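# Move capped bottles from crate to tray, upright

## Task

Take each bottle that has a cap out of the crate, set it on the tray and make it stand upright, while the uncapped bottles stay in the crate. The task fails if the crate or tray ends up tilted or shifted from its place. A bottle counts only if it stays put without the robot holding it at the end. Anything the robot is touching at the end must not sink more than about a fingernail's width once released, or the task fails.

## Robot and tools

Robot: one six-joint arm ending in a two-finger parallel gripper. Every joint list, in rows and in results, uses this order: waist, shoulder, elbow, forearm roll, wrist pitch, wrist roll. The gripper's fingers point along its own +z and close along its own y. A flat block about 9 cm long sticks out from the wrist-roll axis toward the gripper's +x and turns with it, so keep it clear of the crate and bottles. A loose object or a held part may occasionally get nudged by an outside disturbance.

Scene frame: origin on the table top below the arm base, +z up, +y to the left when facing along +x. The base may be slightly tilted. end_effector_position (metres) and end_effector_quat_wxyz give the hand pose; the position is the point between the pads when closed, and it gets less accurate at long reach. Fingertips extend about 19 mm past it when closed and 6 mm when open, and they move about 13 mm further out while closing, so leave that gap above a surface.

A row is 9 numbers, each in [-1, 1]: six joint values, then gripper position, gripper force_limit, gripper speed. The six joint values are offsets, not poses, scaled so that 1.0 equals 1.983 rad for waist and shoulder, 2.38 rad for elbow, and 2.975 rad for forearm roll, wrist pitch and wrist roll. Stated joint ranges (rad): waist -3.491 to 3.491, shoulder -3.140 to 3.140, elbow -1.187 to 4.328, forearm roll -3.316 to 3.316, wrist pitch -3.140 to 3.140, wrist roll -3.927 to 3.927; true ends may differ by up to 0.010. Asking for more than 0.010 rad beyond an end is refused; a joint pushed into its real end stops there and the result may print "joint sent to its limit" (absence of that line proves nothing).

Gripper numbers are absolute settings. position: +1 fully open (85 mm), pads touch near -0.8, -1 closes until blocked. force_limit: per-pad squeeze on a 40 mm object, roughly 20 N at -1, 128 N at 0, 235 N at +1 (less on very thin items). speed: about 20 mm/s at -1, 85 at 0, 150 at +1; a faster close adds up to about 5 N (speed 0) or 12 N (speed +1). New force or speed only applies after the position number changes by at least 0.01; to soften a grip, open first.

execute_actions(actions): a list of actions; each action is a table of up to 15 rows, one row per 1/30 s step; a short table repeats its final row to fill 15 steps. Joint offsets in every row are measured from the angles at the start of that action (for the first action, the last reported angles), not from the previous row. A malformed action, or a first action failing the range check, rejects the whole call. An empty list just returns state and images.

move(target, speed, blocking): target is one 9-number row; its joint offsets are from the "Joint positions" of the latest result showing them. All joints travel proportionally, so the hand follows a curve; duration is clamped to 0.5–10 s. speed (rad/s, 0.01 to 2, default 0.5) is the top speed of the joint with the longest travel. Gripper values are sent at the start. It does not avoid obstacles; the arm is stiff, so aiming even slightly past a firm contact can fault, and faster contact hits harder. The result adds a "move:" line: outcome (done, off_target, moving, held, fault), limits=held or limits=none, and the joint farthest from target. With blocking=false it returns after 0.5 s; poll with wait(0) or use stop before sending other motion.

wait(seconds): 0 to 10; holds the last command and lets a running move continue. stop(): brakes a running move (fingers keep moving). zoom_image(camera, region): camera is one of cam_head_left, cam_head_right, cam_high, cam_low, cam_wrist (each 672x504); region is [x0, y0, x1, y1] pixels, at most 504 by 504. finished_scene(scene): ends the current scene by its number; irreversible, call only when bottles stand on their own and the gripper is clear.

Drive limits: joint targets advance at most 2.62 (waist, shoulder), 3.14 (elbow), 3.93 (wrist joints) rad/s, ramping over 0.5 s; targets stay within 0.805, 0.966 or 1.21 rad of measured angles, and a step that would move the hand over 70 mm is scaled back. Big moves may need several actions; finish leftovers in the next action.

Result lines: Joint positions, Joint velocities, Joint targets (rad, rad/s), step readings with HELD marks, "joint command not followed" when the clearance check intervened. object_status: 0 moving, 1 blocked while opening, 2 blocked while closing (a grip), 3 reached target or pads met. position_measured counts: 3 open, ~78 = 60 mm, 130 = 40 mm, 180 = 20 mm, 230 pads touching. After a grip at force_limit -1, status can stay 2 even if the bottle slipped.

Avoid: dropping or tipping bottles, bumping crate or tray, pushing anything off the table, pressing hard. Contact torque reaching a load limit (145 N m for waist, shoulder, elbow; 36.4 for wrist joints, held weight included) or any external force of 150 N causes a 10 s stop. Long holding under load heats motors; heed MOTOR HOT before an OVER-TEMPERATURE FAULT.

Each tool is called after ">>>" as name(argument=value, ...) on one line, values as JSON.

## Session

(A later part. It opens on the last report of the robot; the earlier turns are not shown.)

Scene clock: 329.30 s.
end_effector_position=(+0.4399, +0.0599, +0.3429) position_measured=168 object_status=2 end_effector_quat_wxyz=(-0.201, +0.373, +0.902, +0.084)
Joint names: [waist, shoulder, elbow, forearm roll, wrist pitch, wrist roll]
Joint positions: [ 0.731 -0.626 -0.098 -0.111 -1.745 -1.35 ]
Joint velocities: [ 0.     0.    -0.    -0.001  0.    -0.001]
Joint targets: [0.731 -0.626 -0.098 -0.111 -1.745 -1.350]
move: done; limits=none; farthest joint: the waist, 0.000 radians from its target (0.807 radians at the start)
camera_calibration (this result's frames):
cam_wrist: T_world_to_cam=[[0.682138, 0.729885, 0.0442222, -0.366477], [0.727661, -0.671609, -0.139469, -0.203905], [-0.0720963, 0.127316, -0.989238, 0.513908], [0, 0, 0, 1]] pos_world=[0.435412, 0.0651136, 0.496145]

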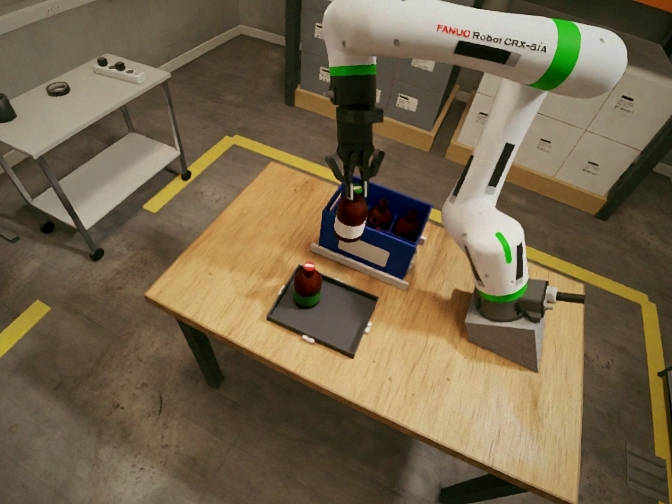

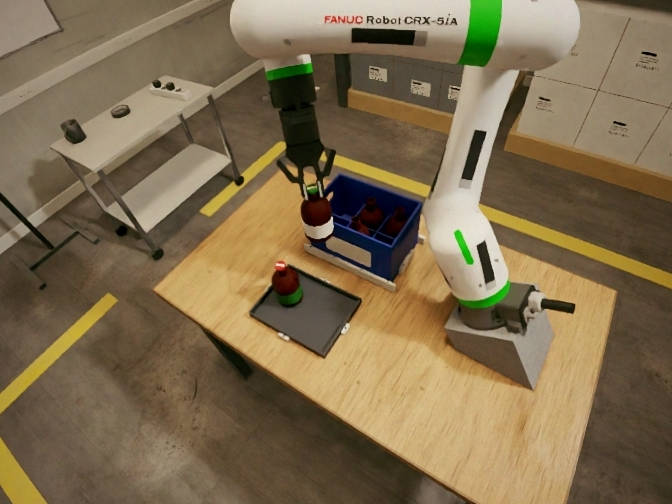

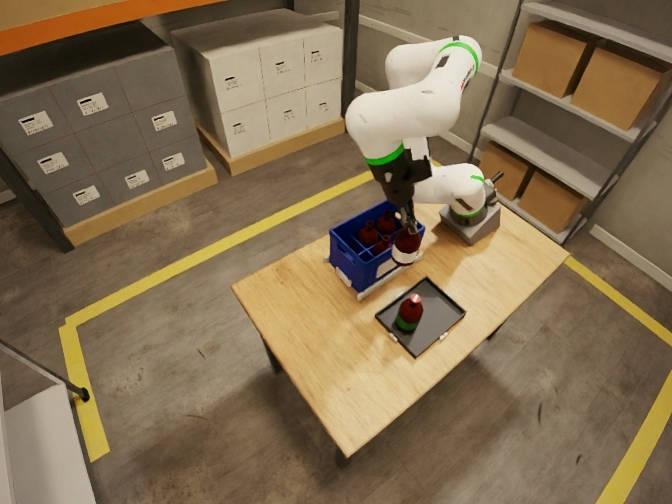

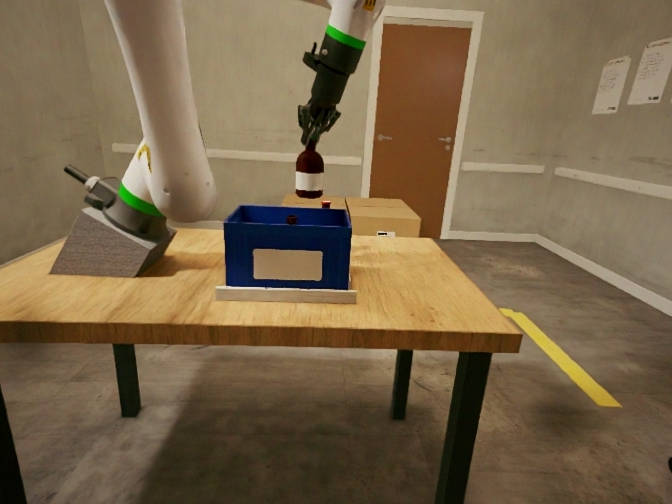

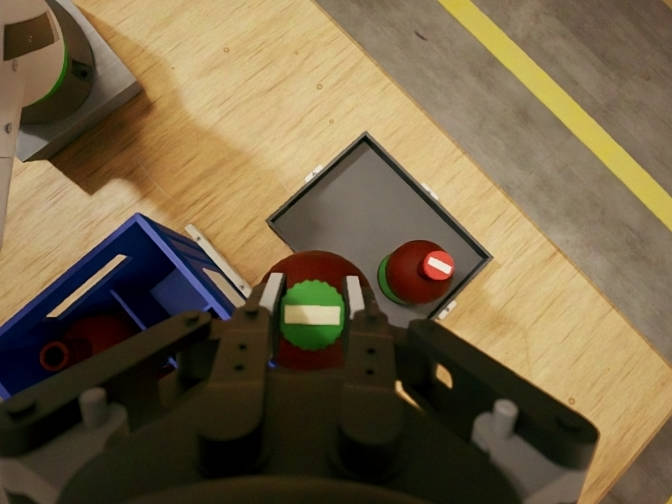

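>>> move(target=[0.08553, 0.0411, -0.17824, 0.01963, 0.17371, -0.04118, -1, 0, -0.3], speed=0.6)

>>> zoom_image(camera="cam_head_left", region=[280, 250, 380, 350])

>>> zoom_image(camera="cam_low", region=[200, 160, 350, 240])

Scene clock: 337.43 s.
end_effector_position=(+0.3948, +0.1501, +0.1576) position_measured=168 object_status=2 end_effector_quat_wxyz=(-0.201, +0.373, +0.902, +0.084)
Joint names: [waist, shoulder, elbow, forearm roll, wrist pitch, wrist roll]
Joint positions: [ 0.9   -0.545 -0.522 -0.052 -1.229 -1.472]
Joint velocities: [-0.001  0.    -0.001  0.001  0.001 -0.   ]
Joint targets: [0.900 -0.545 -0.523 -0.052 -1.229 -1.472]
move: done; limits=none; farthest joint: the waist, 0.000 radians from its target (0.170 radians at the start)
camera_calibration (this result's frames):
cam_wrist: T_world_to_cam=[[0.682158, 0.729872, 0.0441375, -0.393289], [0.72764, -0.671641, -0.139419, -0.136316], [-0.0721133, 0.127222, -0.989249, 0.31587], [0, 0, 0, 1]] pos_world=[0.390253, 0.15531, 0.310828]

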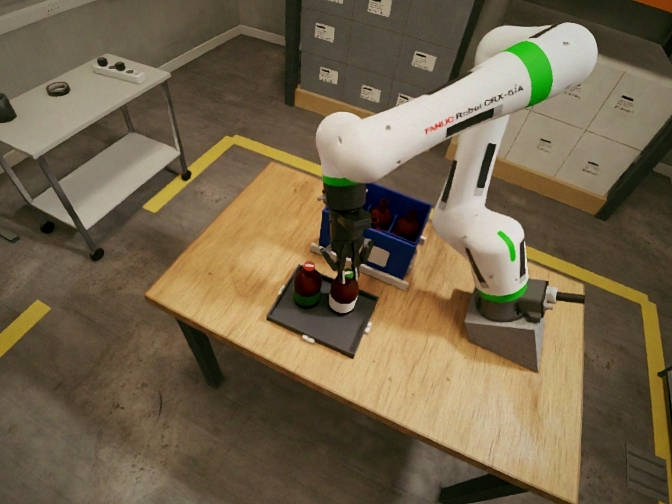

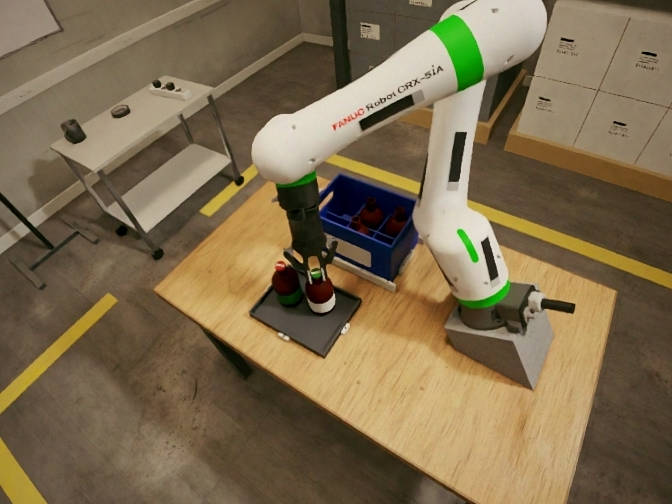

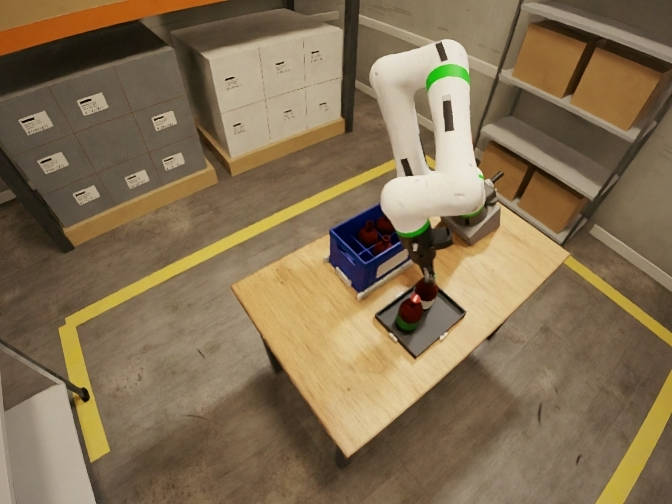

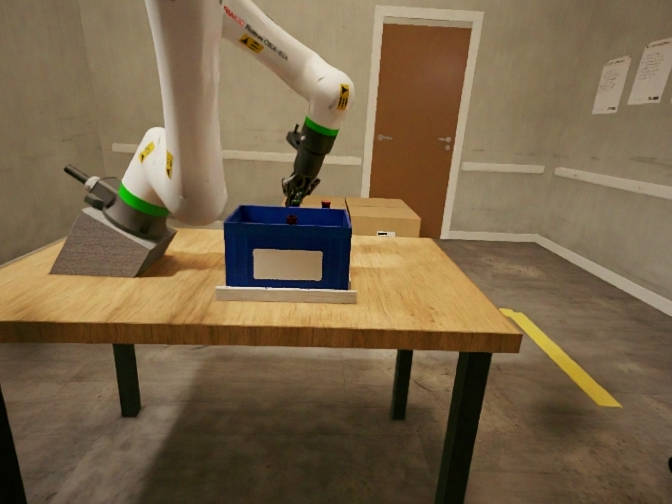

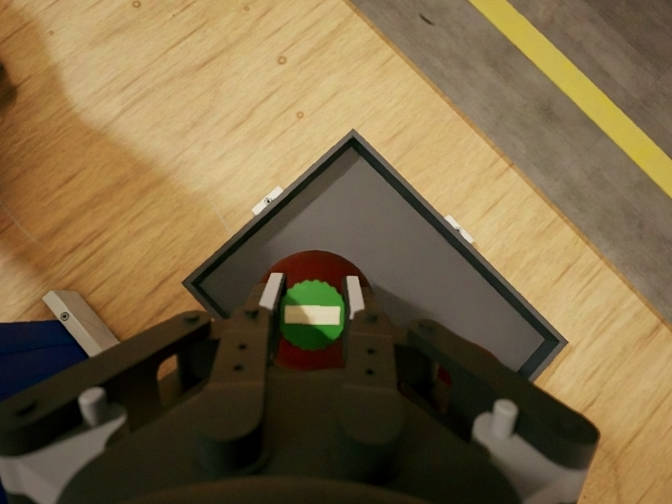

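Region (280, 250, 380, 350) of cam_head_left's 672x504 image, scaled by 5.040, with more detail than that image has.

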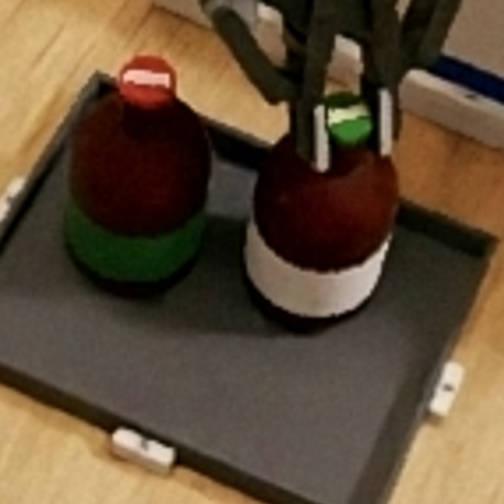

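Region (200, 160, 350, 240) of cam_low's 672x504 image, scaled by 3.360, with more detail than that image has; it fills the top 269 rows of this view, and the rest is white.

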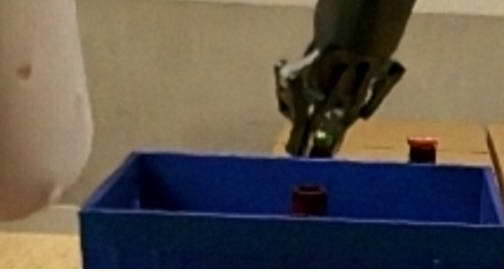

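>>> execute_actions(actions=[[[-0.0002,0.0002,-0.0001,-0.0001,0.0002,0.0002,-1,0,-0.3],[-0.0005,0.0005,-0.00025,-0.0002,0.0005,0.0004,-1,0,-0.3],[-0.0008,0.0009,-0.0004,-0.00035,0.00085,0.0007,-1,0,-0.3],[-0.0011,0.0012,-0.00057,-0.0005,0.0012,0.001,-1,0,-0.3],[-0.00134,0.00149,-0.0007,-0.0006,0.00145,0.00119,-1,0,-0.3],[-0.00134,0.00149,-0.0007,-0.0006,0.00145,0.00119,-1,0,-0.3],[-0.00134,0.00149,-0.0007,-0.0006,0.00145,0.00119,-1,0,-0.3],[-0.00134,0.00149,-0.0007,-0.0006,0.00145,0.00119,0.2,0,0]]])

>>> zoom_image(camera="cam_head_left", region=[280, 250, 380, 350])

Scene clock: 343.97 s.
end_effector_position=(+0.3946, +0.1504, +0.1558) position_measured=128 object_status=0 end_effector_quat_wxyz=(-0.201, +0.373, +0.902, +0.084)
Joint names: [waist, shoulder, elbow, forearm roll, wrist pitch, wrist roll]
Joint positions: [ 0.898 -0.542 -0.524 -0.054 -1.224 -1.469]
Joint velocities: [ 0.    -0.001 -0.    -0.    -0.     0.   ]
Joint targets: [0.898 -0.542 -0.524 -0.054 -1.224 -1.469]
Step readings (joint positions):
0: [0.900 -0.545 -0.523 -0.052 -1.229 -1.472]
1: [0.900 -0.545 -0.523 -0.052 -1.228 -1.472]
2: [0.900 -0.545 -0.523 -0.052 -1.228 -1.472]
4: [0.900 -0.544 -0.523 -0.053 -1.227 -1.471]
8: [0.898 -0.542 -0.524 -0.054 -1.225 -1.469]
15: Joint positions above
camera_calibration (this result's frames):
cam_wrist: T_world_to_cam=[[0.681995, 0.73002, 0.044198, -0.393209], [0.727746, -0.67139, -0.140076, -0.136214], [-0.0725839, 0.127696, -0.989154, 0.314221], [0, 0, 0, 1]] pos_world=[0.390103, 0.155473, 0.309112]

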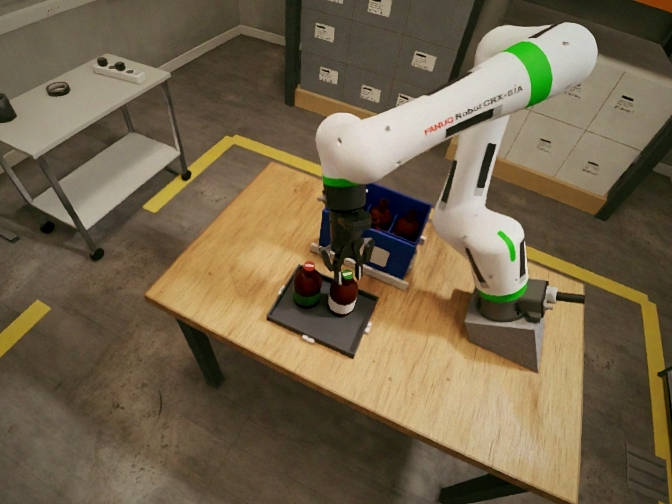

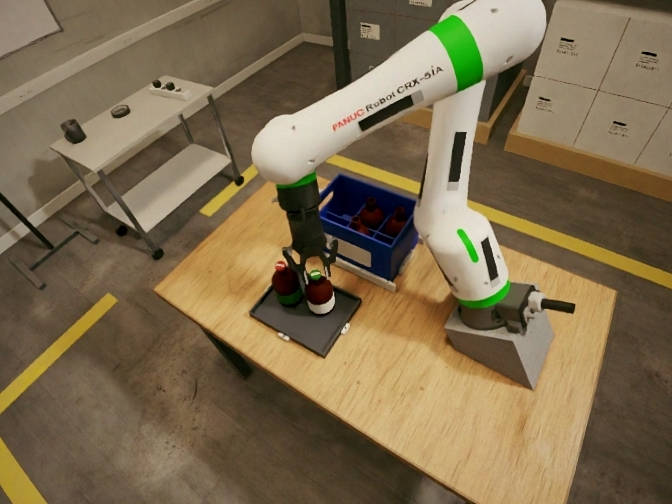

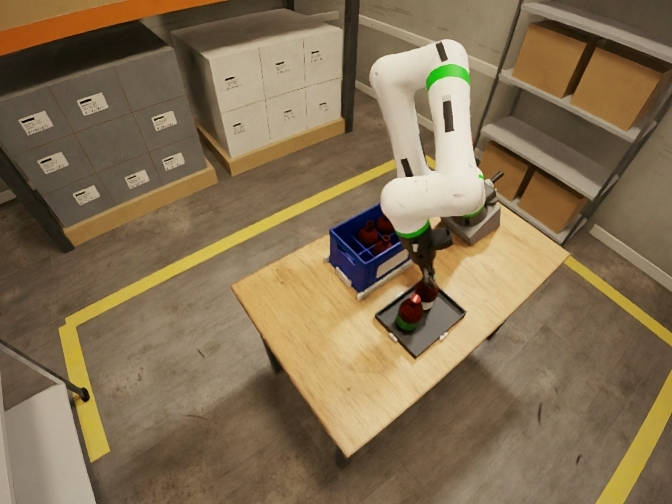

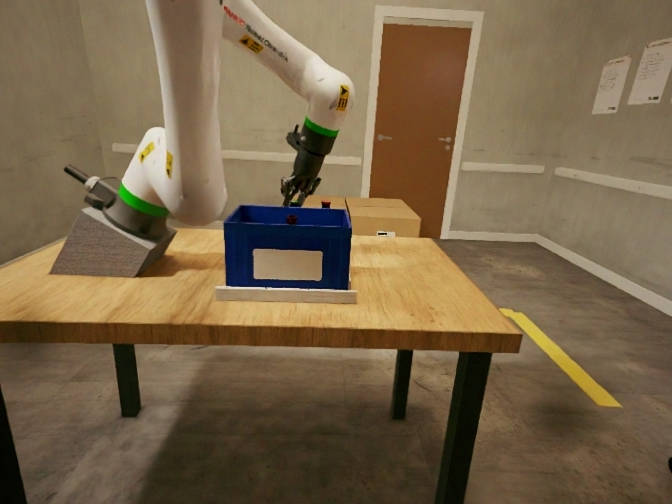

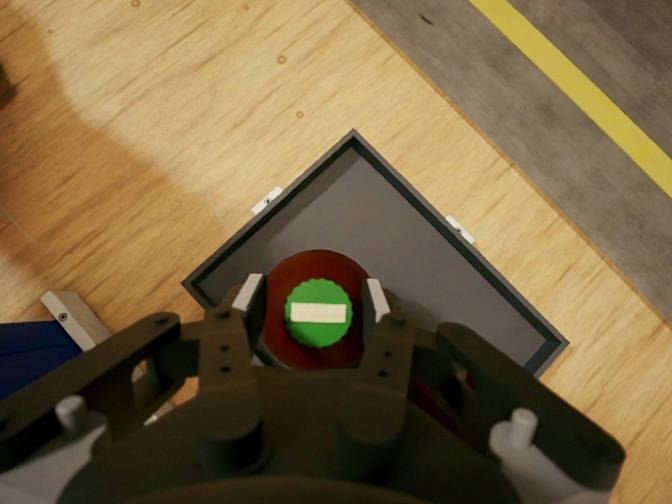

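Region (280, 250, 380, 350) of cam_head_left's 672x504 image, scaled by 5.040, with more detail than that image has.

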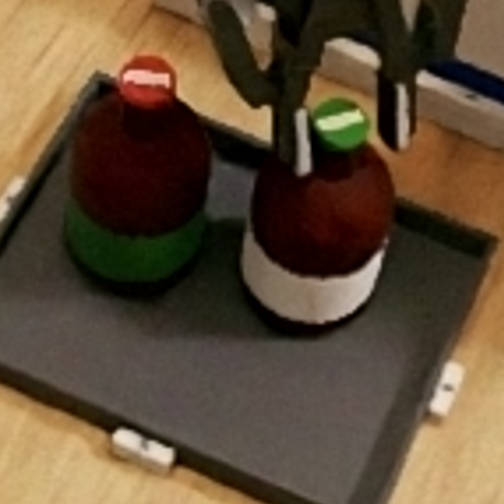

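Released. Retreat by 30% of the reverse path.

>>> move(target=[-0.0257, -0.0123, 0.0535, -0.0059, -0.0521, 0.0124, 0.2, 0, 0], speed=0.6)

>>> zoom_image(camera="cam_high", region=[310, 190, 480, 370])

Scene clock: 346.73 s.
end_effector_position=(+0.4180, +0.1284, +0.2084) position_measured=104 object_status=3 end_effector_quat_wxyz=(-0.202, +0.376, +0.901, +0.083)
Joint names: [waist, shoulder, elbow, forearm roll, wrist pitch, wrist roll]
Joint positions: [ 0.847 -0.566 -0.397 -0.072 -1.379 -1.432]
Joint velocities: [-0.     0.     0.002 -0.    -0.001  0.   ]
Joint targets: [0.847 -0.566 -0.397 -0.072 -1.379 -1.432]
move: done; limits=none; farthest joint: the waist, 0.000 radians from its target (0.051 radians at the start)
camera_calibration (this result's frames):
cam_wrist: T_world_to_cam=[[0.686096, 0.726331, 0.0414206, -0.396183], [0.723652, -0.675493, -0.141552, -0.158102], [-0.0748346, 0.127093, -0.989064, 0.371757], [0, 0, 0, 1]] pos_world=[0.414051, 0.133716, 0.361722]

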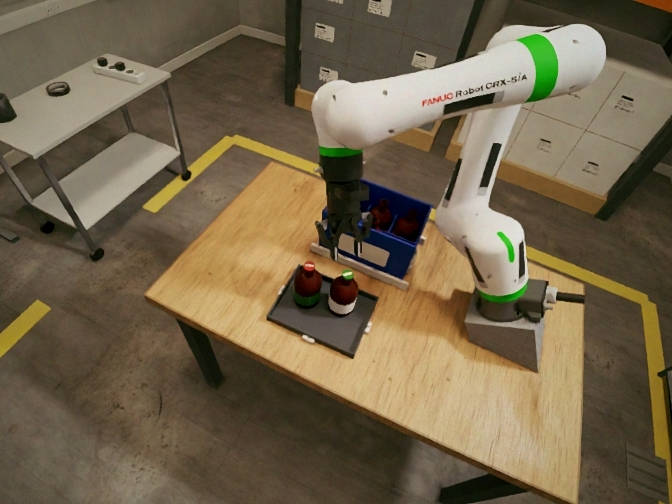

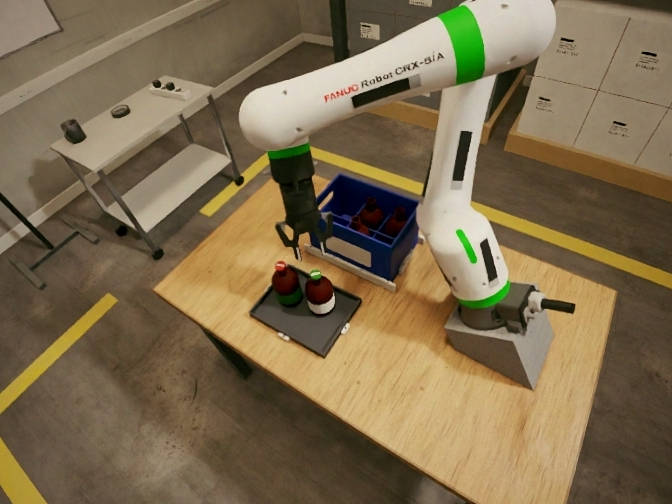

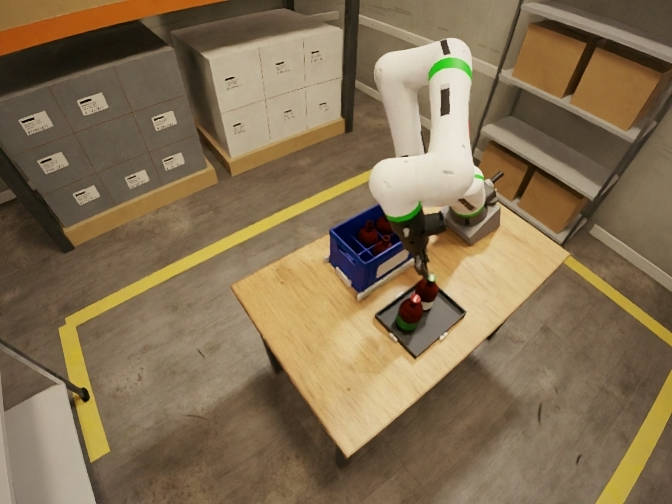

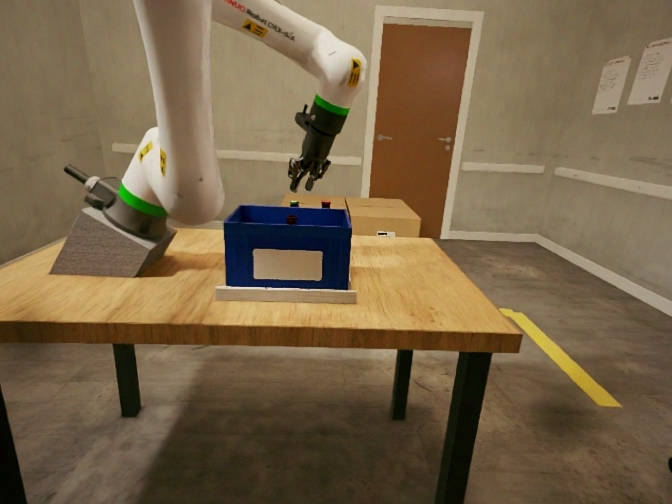

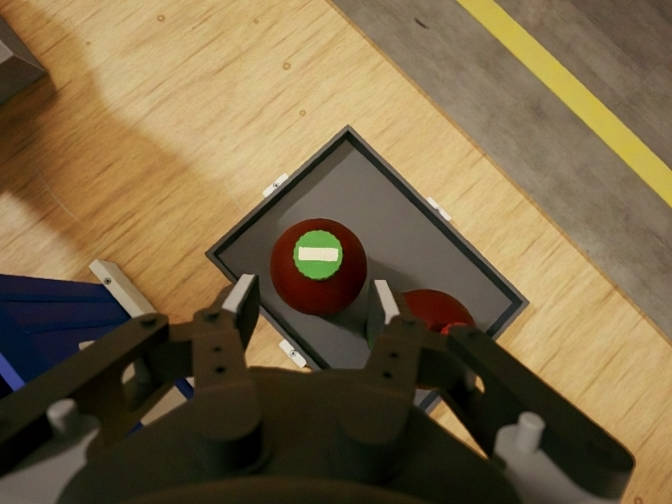

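Region (310, 190, 480, 370) of cam_high's 672x504 image, scaled by 2.800, with more detail than that image has.

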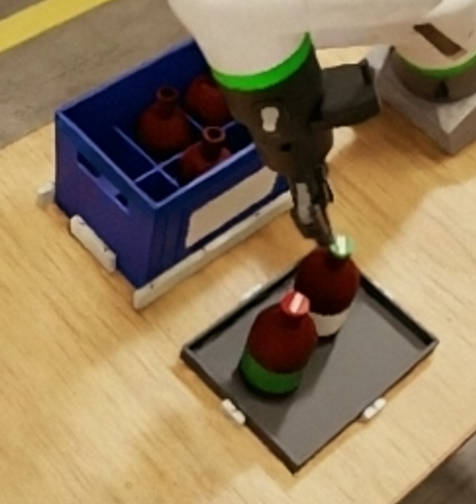

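Both capped bottles stand upright on the tray, and the crate and tray haven't moved.

>>> finished_scene(scene=1)

The scene is finished: the task was done.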